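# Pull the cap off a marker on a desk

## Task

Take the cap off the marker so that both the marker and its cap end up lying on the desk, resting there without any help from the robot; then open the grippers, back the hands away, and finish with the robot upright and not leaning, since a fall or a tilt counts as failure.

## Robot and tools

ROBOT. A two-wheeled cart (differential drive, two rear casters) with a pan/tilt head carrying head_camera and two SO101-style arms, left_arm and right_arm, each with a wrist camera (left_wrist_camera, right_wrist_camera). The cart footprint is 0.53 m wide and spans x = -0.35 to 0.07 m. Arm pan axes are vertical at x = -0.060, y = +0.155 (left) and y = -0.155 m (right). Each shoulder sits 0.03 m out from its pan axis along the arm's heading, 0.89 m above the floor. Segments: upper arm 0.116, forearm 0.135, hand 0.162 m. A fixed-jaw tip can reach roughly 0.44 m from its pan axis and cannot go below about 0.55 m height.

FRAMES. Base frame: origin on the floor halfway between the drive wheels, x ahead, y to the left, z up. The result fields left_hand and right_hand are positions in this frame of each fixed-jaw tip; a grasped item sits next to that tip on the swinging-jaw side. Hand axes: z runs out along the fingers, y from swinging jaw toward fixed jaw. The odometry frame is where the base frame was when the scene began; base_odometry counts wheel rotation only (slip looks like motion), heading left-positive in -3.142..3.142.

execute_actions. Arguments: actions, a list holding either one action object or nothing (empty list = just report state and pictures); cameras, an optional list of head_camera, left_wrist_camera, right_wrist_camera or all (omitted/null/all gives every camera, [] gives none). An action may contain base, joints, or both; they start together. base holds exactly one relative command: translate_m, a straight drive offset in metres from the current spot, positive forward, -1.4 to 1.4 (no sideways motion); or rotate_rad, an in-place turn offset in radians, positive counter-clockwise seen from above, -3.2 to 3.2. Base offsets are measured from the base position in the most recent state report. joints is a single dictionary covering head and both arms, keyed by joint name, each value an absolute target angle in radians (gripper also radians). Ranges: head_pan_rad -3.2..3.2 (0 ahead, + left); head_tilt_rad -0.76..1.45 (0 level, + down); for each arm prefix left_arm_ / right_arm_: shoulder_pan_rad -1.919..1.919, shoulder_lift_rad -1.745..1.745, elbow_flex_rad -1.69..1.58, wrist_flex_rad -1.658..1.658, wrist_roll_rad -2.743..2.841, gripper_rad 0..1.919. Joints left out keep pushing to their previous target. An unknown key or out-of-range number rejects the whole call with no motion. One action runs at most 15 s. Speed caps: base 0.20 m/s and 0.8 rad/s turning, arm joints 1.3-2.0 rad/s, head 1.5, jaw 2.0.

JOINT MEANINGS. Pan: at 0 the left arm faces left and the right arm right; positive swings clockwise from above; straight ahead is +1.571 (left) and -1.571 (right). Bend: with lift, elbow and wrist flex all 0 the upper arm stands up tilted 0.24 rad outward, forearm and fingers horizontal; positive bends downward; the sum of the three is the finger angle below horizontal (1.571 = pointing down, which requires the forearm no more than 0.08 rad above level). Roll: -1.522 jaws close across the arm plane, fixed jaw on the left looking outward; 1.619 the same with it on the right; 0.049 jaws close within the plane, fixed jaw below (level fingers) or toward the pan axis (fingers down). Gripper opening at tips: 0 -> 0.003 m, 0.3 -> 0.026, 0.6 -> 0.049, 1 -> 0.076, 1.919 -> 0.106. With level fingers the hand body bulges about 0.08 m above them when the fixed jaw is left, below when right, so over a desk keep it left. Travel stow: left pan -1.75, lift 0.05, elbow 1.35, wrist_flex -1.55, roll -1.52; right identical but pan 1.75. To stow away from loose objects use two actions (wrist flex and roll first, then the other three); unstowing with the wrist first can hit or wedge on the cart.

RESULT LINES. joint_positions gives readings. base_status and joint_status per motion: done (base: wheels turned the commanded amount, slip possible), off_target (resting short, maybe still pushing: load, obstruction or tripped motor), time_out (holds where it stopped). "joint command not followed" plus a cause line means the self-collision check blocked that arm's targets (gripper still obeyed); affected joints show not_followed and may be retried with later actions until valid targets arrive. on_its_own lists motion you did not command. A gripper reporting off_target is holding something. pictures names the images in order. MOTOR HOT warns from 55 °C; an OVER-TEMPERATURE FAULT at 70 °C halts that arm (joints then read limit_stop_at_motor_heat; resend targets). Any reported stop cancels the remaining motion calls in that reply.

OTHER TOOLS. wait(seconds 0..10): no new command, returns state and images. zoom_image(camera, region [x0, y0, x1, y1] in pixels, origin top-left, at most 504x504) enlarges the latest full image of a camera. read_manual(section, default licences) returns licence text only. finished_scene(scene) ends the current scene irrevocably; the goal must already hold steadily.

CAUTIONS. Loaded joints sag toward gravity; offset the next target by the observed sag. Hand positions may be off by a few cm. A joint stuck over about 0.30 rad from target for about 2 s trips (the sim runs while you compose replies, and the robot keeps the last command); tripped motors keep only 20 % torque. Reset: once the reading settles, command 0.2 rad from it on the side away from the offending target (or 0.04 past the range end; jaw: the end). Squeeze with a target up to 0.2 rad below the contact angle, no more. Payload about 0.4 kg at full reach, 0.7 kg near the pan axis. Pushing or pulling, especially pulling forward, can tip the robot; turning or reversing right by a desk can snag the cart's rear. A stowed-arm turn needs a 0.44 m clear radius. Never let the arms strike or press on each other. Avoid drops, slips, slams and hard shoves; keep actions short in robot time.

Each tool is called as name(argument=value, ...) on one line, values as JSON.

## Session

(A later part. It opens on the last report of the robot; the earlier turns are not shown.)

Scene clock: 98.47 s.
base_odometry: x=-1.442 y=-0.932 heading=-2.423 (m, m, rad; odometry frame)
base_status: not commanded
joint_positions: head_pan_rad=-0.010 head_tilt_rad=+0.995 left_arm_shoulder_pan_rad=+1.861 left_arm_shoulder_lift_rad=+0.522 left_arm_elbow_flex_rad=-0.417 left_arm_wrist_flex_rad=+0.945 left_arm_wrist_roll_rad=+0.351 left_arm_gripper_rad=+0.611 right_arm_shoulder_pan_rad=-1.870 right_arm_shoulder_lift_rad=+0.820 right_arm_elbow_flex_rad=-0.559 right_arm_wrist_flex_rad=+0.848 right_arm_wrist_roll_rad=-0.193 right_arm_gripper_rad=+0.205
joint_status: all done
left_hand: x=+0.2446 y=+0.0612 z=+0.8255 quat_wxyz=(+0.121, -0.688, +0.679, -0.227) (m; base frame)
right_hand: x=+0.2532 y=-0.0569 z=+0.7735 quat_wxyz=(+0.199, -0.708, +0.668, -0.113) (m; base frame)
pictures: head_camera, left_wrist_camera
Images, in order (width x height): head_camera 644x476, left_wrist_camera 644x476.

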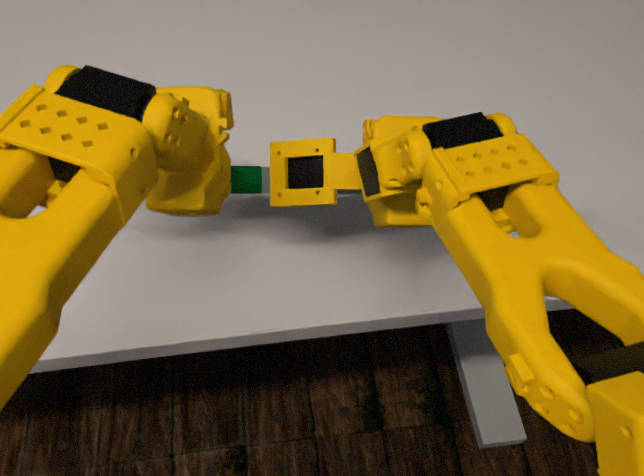

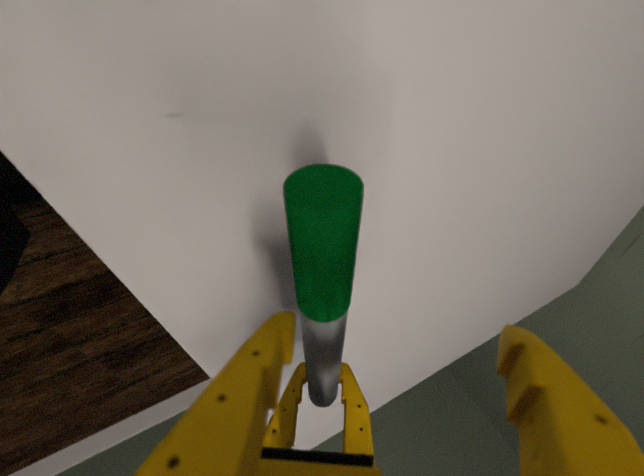

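execute_actions(actions=[{"joints":{"left_arm_shoulder_lift_rad":0.8,"left_arm_wrist_flex_rad":0.74,"left_arm_elbow_flex_rad":-0.455}}])

execute_actions(actions=[{"joints":{"left_arm_gripper_rad":0.05}}])

Scene clock: 108.00 s.
base_odometry: x=-1.442 y=-0.932 heading=-2.423 (m, m, rad; odometry frame)
base_status: not commanded
joint_positions: head_pan_rad=-0.010 head_tilt_rad=+0.995 left_arm_shoulder_pan_rad=+1.861 left_arm_shoulder_lift_rad=+0.811 left_arm_elbow_flex_rad=-0.432 left_arm_wrist_flex_rad=+0.746 left_arm_wrist_roll_rad=+0.352 left_arm_gripper_rad=+0.611 right_arm_shoulder_pan_rad=-1.871 right_arm_shoulder_lift_rad=+0.820 right_arm_elbow_flex_rad=-0.559 right_arm_wrist_flex_rad=+0.851 right_arm_wrist_roll_rad=-0.193 right_arm_gripper_rad=+0.205
joint_status: all done
left_hand: x=+0.2468 y=+0.0605 z=+0.7582 quat_wxyz=(+0.104, -0.694, +0.685, -0.195) (m; base frame)
right_hand: x=+0.2526 y=-0.0566 z=+0.7733 quat_wxyz=(+0.198, -0.709, +0.668, -0.112) (m; base frame)
pictures: head_camera, left_wrist_camera, right_wrist_camera
Images, in order (width x height): head_camera 644x476, left_wrist_camera 644x476, right_wrist_camera 644x476.

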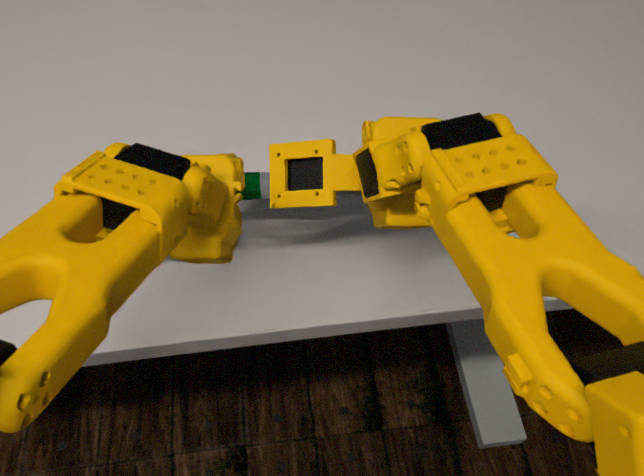

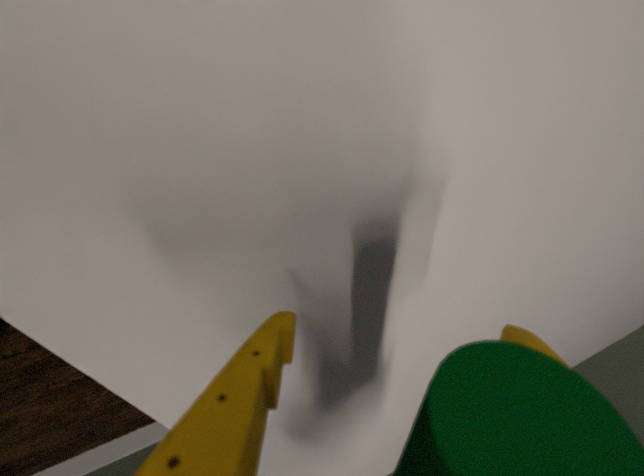

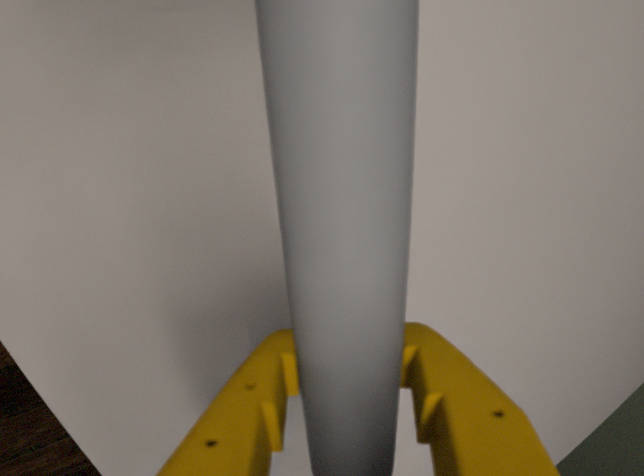

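Scene clock: 108.87 s.
base_odometry: x=-1.442 y=-0.932 heading=-2.423 (m, m, rad; odometry frame)
base_status: not commanded
joint_positions: head_pan_rad=-0.010 head_tilt_rad=+0.995 left_arm_shoulder_pan_rad=+1.858 left_arm_shoulder_lift_rad=+0.808 left_arm_elbow_flex_rad=-0.458 left_arm_wrist_flex_rad=+0.737 left_arm_wrist_roll_rad=+0.356 left_arm_gripper_rad=+0.098 right_arm_shoulder_pan_rad=-1.881 right_arm_shoulder_lift_rad=+0.821 right_arm_elbow_flex_rad=-0.546 right_arm_wrist_flex_rad=+0.870 right_arm_wrist_roll_rad=-0.193 right_arm_gripper_rad=+0.205
joint_status: left_arm_gripper_rad off_target (ended at +0.098, target +0.050)
left_hand: x=+0.2536 y=+0.0596 z=+0.7647 quat_wxyz=(+0.113, -0.693, +0.680, -0.212) (m; base frame)
right_hand: x=+0.2465 y=-0.0553 z=+0.7691 quat_wxyz=(+0.184, -0.714, +0.667, -0.103) (m; base frame)
pictures: head_camera, left_wrist_camera, right_wrist_camera
Images, in order (width x height): head_camera 644x476, left_wrist_camera 644x476, right_wrist_camera 644x476.

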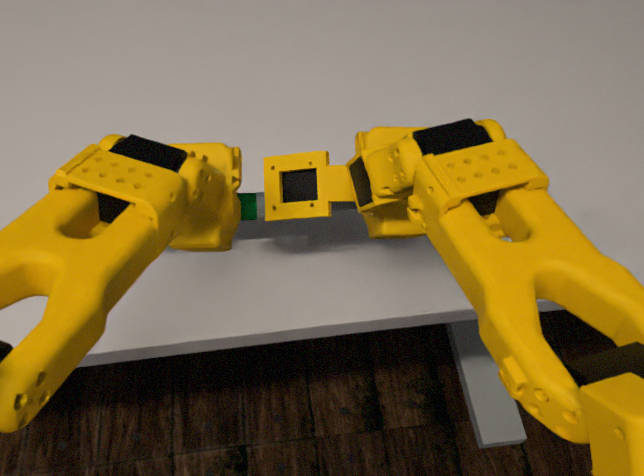

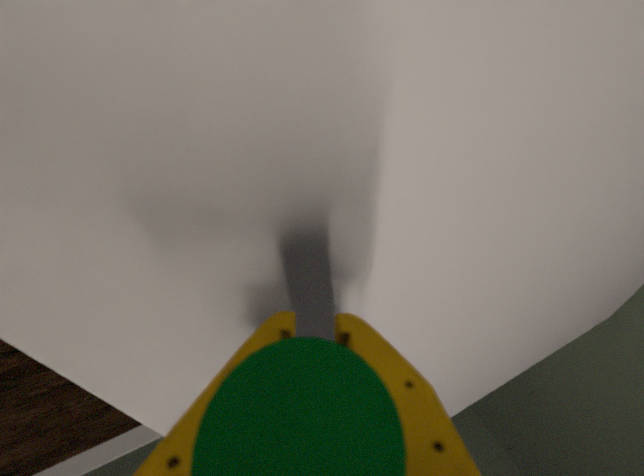

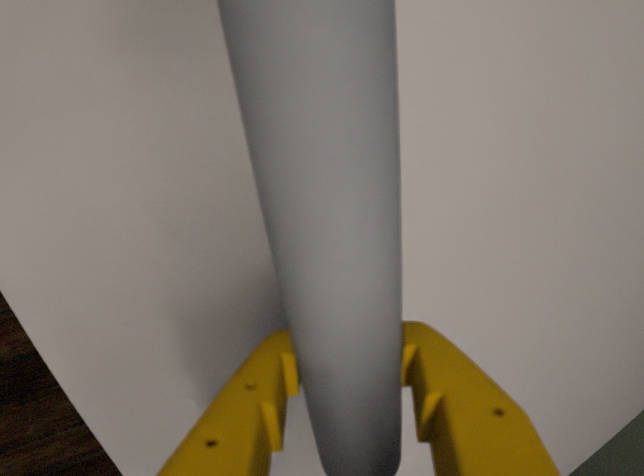

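execute_actions(actions=[{"joints":{"left_arm_gripper_rad":0,"right_arm_gripper_rad":0.01,"left_arm_shoulder_pan_rad":1.72,"right_arm_shoulder_pan_rad":-1.74}}])

Scene clock: 111.77 s.
base_odometry: x=-1.442 y=-0.932 heading=-2.423 (m, m, rad; odometry frame)
base_status: not commanded
joint_positions: head_pan_rad=-0.010 head_tilt_rad=+0.995 left_arm_shoulder_pan_rad=+1.729 left_arm_shoulder_lift_rad=+0.823 left_arm_elbow_flex_rad=-0.452 left_arm_wrist_flex_rad=+0.735 left_arm_wrist_roll_rad=+0.356 left_arm_gripper_rad=+0.087 right_arm_shoulder_pan_rad=-1.750 right_arm_shoulder_lift_rad=+0.821 right_arm_elbow_flex_rad=-0.561 right_arm_wrist_flex_rad=+0.862 right_arm_wrist_roll_rad=-0.193 right_arm_gripper_rad=+0.205
joint_status: left_arm_gripper_rad off_target (ended at +0.087, target +0.000); right_arm_gripper_rad off_target (ended at +0.205, target +0.010); the others done
left_hand: x=+0.2603 y=+0.1011 z=+0.7591 quat_wxyz=(+0.121, -0.737, +0.635, -0.196) (m; base frame)
right_hand: x=+0.2607 y=-0.0953 z=+0.7725 quat_wxyz=(+0.187, -0.668, +0.710, -0.121) (m; base frame)
pictures: head_camera, left_wrist_camera, right_wrist_camera
Images, in order (width x height): head_camera 644x476, left_wrist_camera 644x476, right_wrist_camera 644x476.

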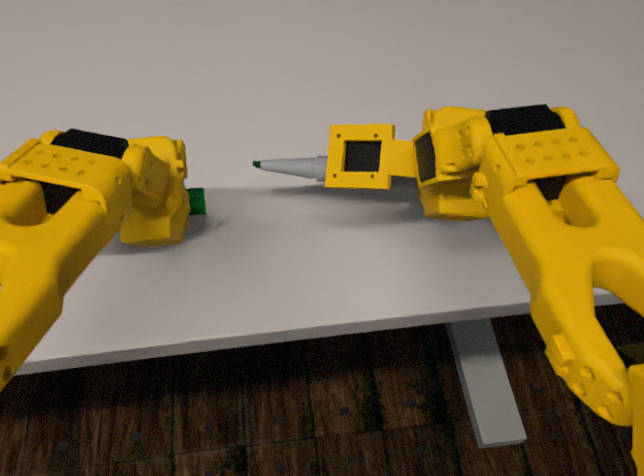

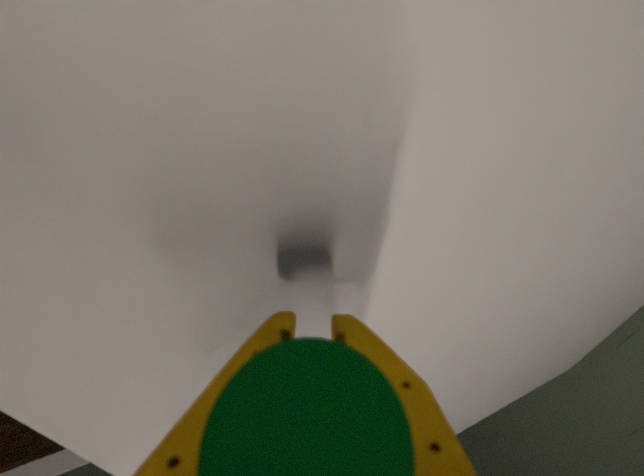

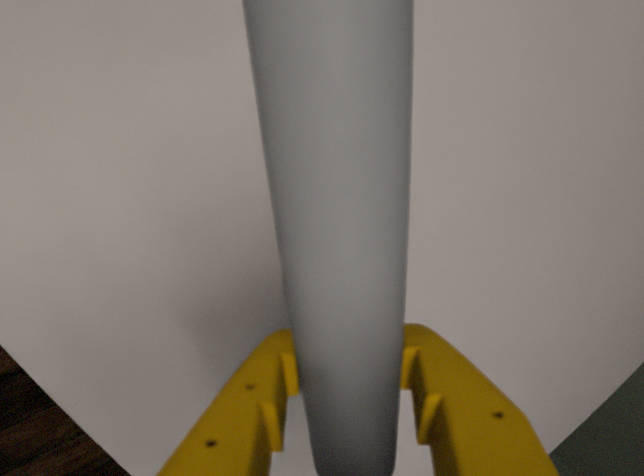

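execute_actions(actions=[{"joints":{"left_arm_shoulder_lift_rad":0.88,"right_arm_shoulder_lift_rad":0.94,"left_arm_shoulder_pan_rad":1.65,"right_arm_shoulder_pan_rad":-1.68}}], cameras=[])

execute_actions(actions=[{"joints":{"left_arm_gripper_rad":0.45,"right_arm_gripper_rad":0.45}}], cameras=[])

execute_actions(actions=[{"joints":{"left_arm_shoulder_lift_rad":0.3,"right_arm_shoulder_lift_rad":0.3}}])

Scene clock: 117.03 s.
base_odometry: x=-1.442 y=-0.932 heading=-2.423 (m, m, rad; odometry frame)
base_status: not commanded
joint_positions: head_pan_rad=-0.010 head_tilt_rad=+0.995 left_arm_shoulder_pan_rad=+1.660 left_arm_shoulder_lift_rad=+0.903 left_arm_elbow_flex_rad=-0.452 left_arm_wrist_flex_rad=+0.735 left_arm_wrist_roll_rad=+0.356 left_arm_gripper_rad=+0.087 right_arm_shoulder_pan_rad=-1.690 right_arm_shoulder_lift_rad=+0.967 right_arm_elbow_flex_rad=-0.565 right_arm_wrist_flex_rad=+0.860 right_arm_wrist_roll_rad=-0.193 right_arm_gripper_rad=+0.205
joint_status: all done
left_hand: x=+0.2516 y=+0.1244 z=+0.7361 quat_wxyz=(+0.106, -0.765, +0.615, -0.159) (m; base frame)
right_hand: x=+0.2442 y=-0.1170 z=+0.7317 quat_wxyz=(+0.127, -0.655, +0.740, -0.087) (m; base frame)
pictures: none
No camera images: the call's "cameras" was empty. Leave "cameras" out to get every camera's image.

Scene clock: 117.80 s.
base_odometry: x=-1.442 y=-0.932 heading=-2.423 (m, m, rad; odometry frame)
base_status: not commanded
joint_positions: head_pan_rad=-0.010 head_tilt_rad=+0.995 left_arm_shoulder_pan_rad=+1.660 left_arm_shoulder_lift_rad=+0.903 left_arm_elbow_flex_rad=-0.452 left_arm_wrist_flex_rad=+0.735 left_arm_wrist_roll_rad=+0.356 left_arm_gripper_rad=+0.437 right_arm_shoulder_pan_rad=-1.690 right_arm_shoulder_lift_rad=+0.967 right_arm_elbow_flex_rad=-0.565 right_arm_wrist_flex_rad=+0.860 right_arm_wrist_roll_rad=-0.193 right_arm_gripper_rad=+0.438
joint_status: all done
left_hand: x=+0.2516 y=+0.1244 z=+0.7361 quat_wxyz=(+0.106, -0.765, +0.615, -0.159) (m; base frame)
right_hand: x=+0.2442 y=-0.1170 z=+0.7317 quat_wxyz=(+0.127, -0.655, +0.740, -0.087) (m; base frame)
pictures: none
No camera images: the call's "cameras" was empty. Leave "cameras" out to get every camera's image.

Scene clock: 118.97 s.
base_odometry: x=-1.442 y=-0.932 heading=-2.423 (m, m, rad; odometry frame)
base_status: not commanded
joint_positions: head_pan_rad=-0.010 head_tilt_rad=+0.995 left_arm_shoulder_pan_rad=+1.660 left_arm_shoulder_lift_rad=+0.349 left_arm_elbow_flex_rad=-0.450 left_arm_wrist_flex_rad=+0.737 left_arm_wrist_roll_rad=+0.356 left_arm_gripper_rad=+0.438 right_arm_shoulder_pan_rad=-1.690 right_arm_shoulder_lift_rad=+0.360 right_arm_elbow_flex_rad=-0.565 right_arm_wrist_flex_rad=+0.860 right_arm_wrist_roll_rad=-0.193 right_arm_gripper_rad=+0.439
joint_status: all done
left_hand: x=+0.2920 y=+0.1208 z=+0.9078 quat_wxyz=(+0.250, -0.696, +0.559, -0.375) (m; base frame)
right_hand: x=+0.2872 y=-0.1118 z=+0.9184 quat_wxyz=(+0.364, -0.594, +0.672, -0.252) (m; base frame)
pictures: head_camera, left_wrist_camera, right_wrist_camera
Images, in order (width x height): head_camera 644x476, left_wrist_camera 644x476, right_wrist_camera 644x476.

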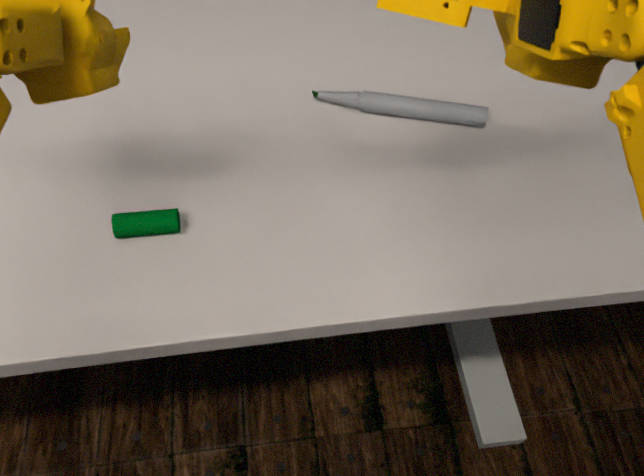

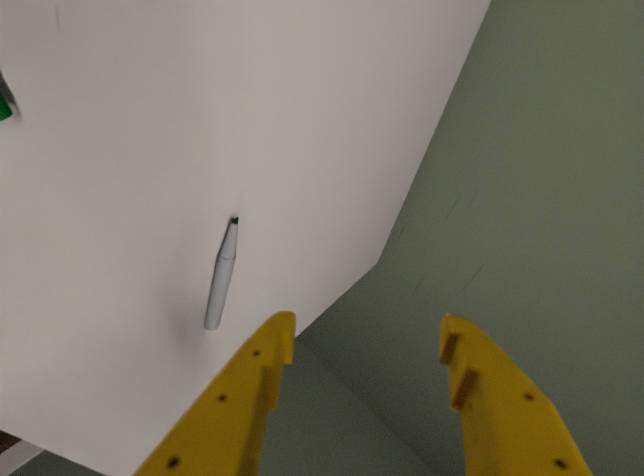

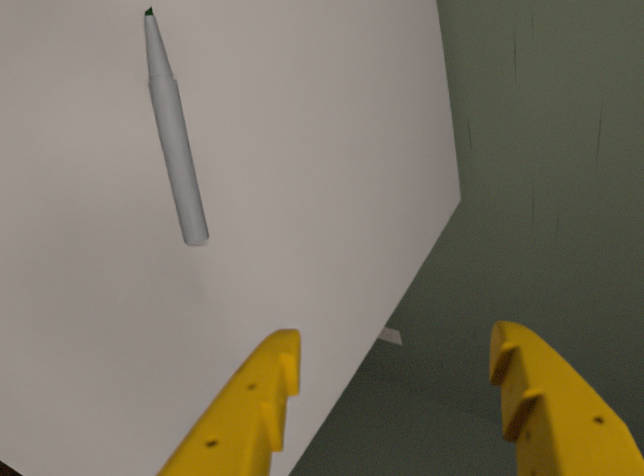

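Check it's not still rolling.

execute_actions(actions=[], cameras=["head_camera"])

Scene clock: 121.43 s.
base_odometry: x=-1.442 y=-0.932 heading=-2.423 (m, m, rad; odometry frame)
base_status: not commanded
joint_positions: head_pan_rad=-0.010 head_tilt_rad=+0.995 left_arm_shoulder_pan_rad=+1.660 left_arm_shoulder_lift_rad=+0.349 left_arm_elbow_flex_rad=-0.450 left_arm_wrist_flex_rad=+0.737 left_arm_wrist_roll_rad=+0.356 left_arm_gripper_rad=+0.438 right_arm_shoulder_pan_rad=-1.690 right_arm_shoulder_lift_rad=+0.360 right_arm_elbow_flex_rad=-0.565 right_arm_wrist_flex_rad=+0.860 right_arm_wrist_roll_rad=-0.193 right_arm_gripper_rad=+0.439
joint_status: all done
left_hand: x=+0.2920 y=+0.1208 z=+0.9078 quat_wxyz=(+0.250, -0.696, +0.559, -0.375) (m; base frame)
right_hand: x=+0.2872 y=-0.1118 z=+0.9184 quat_wxyz=(+0.364, -0.594, +0.672, -0.252) (m; base frame)
pictures: head_camera
Images, in order (width x height): head_camera 644x476.

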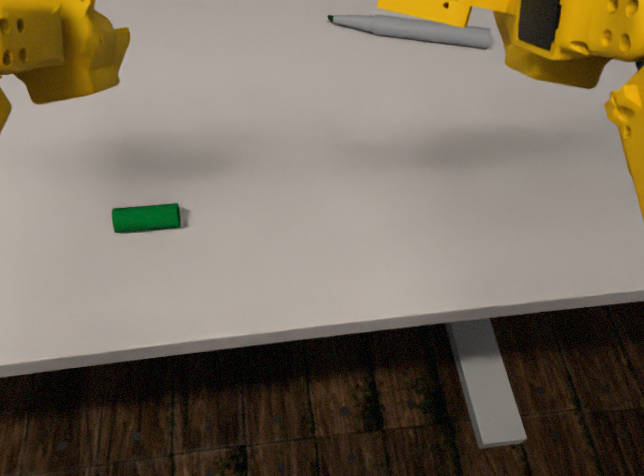

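execute_actions(actions=[], cameras=["right_wrist_camera","head_camera"])

wait(seconds=3)

Scene clock: 124.13 s.
base_odometry: x=-1.442 y=-0.932 heading=-2.423 (m, m, rad; odometry frame)
base_status: not commanded
joint_positions: head_pan_rad=-0.010 head_tilt_rad=+0.995 left_arm_shoulder_pan_rad=+1.660 left_arm_shoulder_lift_rad=+0.349 left_arm_elbow_flex_rad=-0.450 left_arm_wrist_flex_rad=+0.737 left_arm_wrist_roll_rad=+0.356 left_arm_gripper_rad=+0.438 right_arm_shoulder_pan_rad=-1.690 right_arm_shoulder_lift_rad=+0.360 right_arm_elbow_flex_rad=-0.565 right_arm_wrist_flex_rad=+0.860 right_arm_wrist_roll_rad=-0.193 right_arm_gripper_rad=+0.439
joint_status: all done
left_hand: x=+0.2920 y=+0.1208 z=+0.9078 quat_wxyz=(+0.250, -0.696, +0.559, -0.375) (m; base frame)
right_hand: x=+0.2872 y=-0.1118 z=+0.9184 quat_wxyz=(+0.364, -0.594, +0.672, -0.252) (m; base frame)
pictures: head_camera, right_wrist_camera
Images, in order (width x height): head_camera 644x476, right_wrist_camera 644x476.

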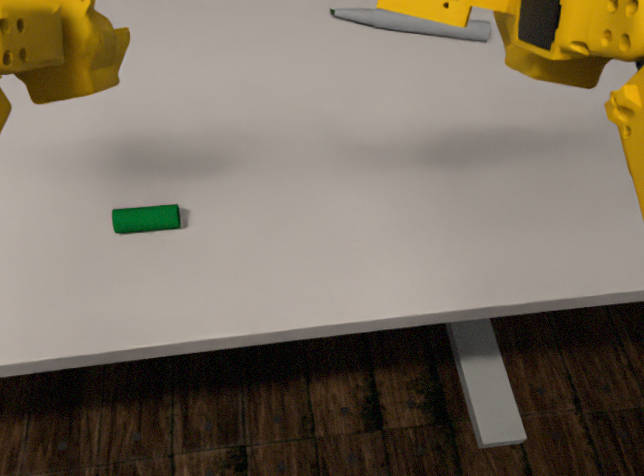

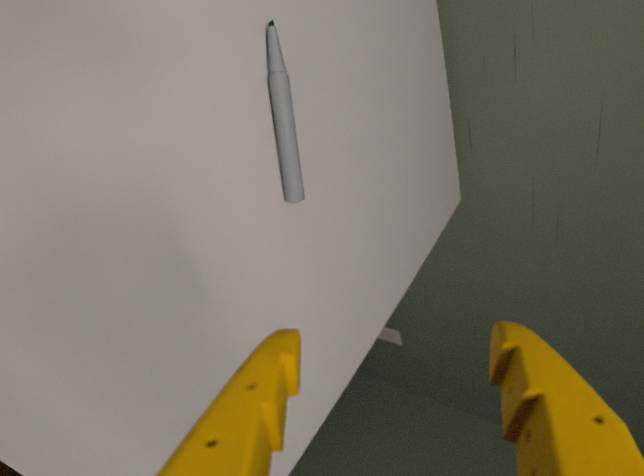

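Scene clock: 127.13 s.
base_odometry: x=-1.442 y=-0.932 heading=-2.423 (m, m, rad; odometry frame)
base_status: not commanded
joint_positions: head_pan_rad=-0.010 head_tilt_rad=+0.995 left_arm_shoulder_pan_rad=+1.660 left_arm_shoulder_lift_rad=+0.349 left_arm_elbow_flex_rad=-0.450 left_arm_wrist_flex_rad=+0.737 left_arm_wrist_roll_rad=+0.356 left_arm_gripper_rad=+0.438 right_arm_shoulder_pan_rad=-1.690 right_arm_shoulder_lift_rad=+0.360 right_arm_elbow_flex_rad=-0.565 right_arm_wrist_flex_rad=+0.860 right_arm_wrist_roll_rad=-0.193 right_arm_gripper_rad=+0.439
joint_status: all done
left_hand: x=+0.2920 y=+0.1208 z=+0.9078 quat_wxyz=(+0.250, -0.696, +0.559, -0.375) (m; base frame)
right_hand: x=+0.2872 y=-0.1118 z=+0.9184 quat_wxyz=(+0.364, -0.594, +0.672, -0.252) (m; base frame)
wait: 3.00 s; at rest by 0.27 s
pictures: head_camera, left_wrist_camera, right_wrist_camera
Images, in order (width x height): head_camera 644x476, left_wrist_camera 644x476, right_wrist_camera 644x476.

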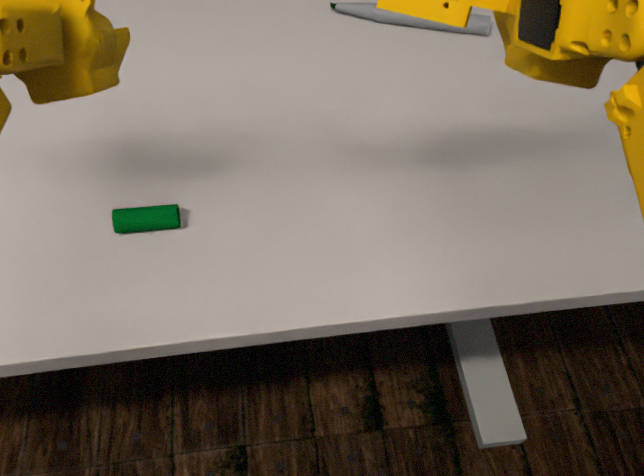

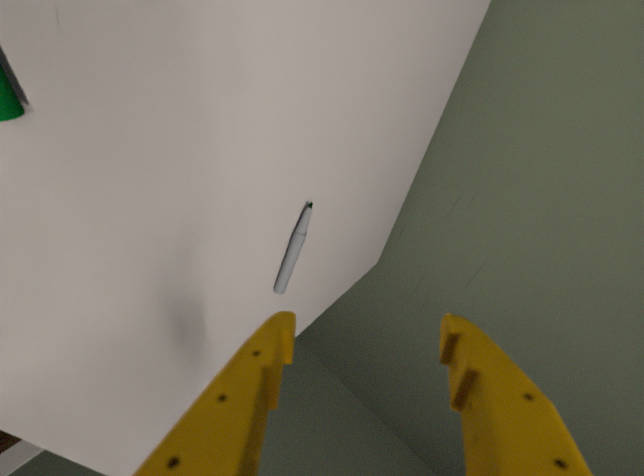

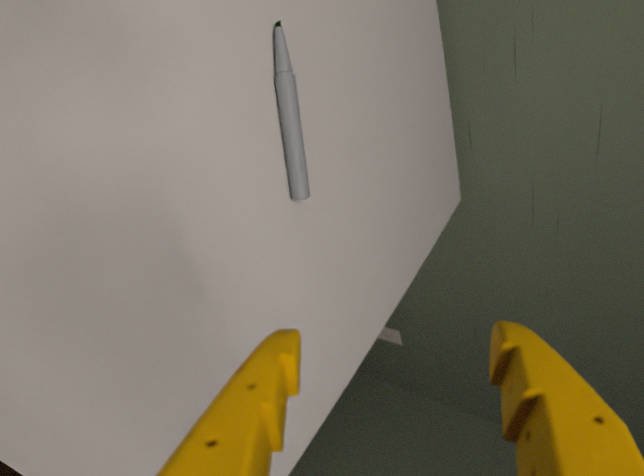

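Nearly stopped, well within the desk.

finished_scene(scene=2)

The scene is finished: the task was done.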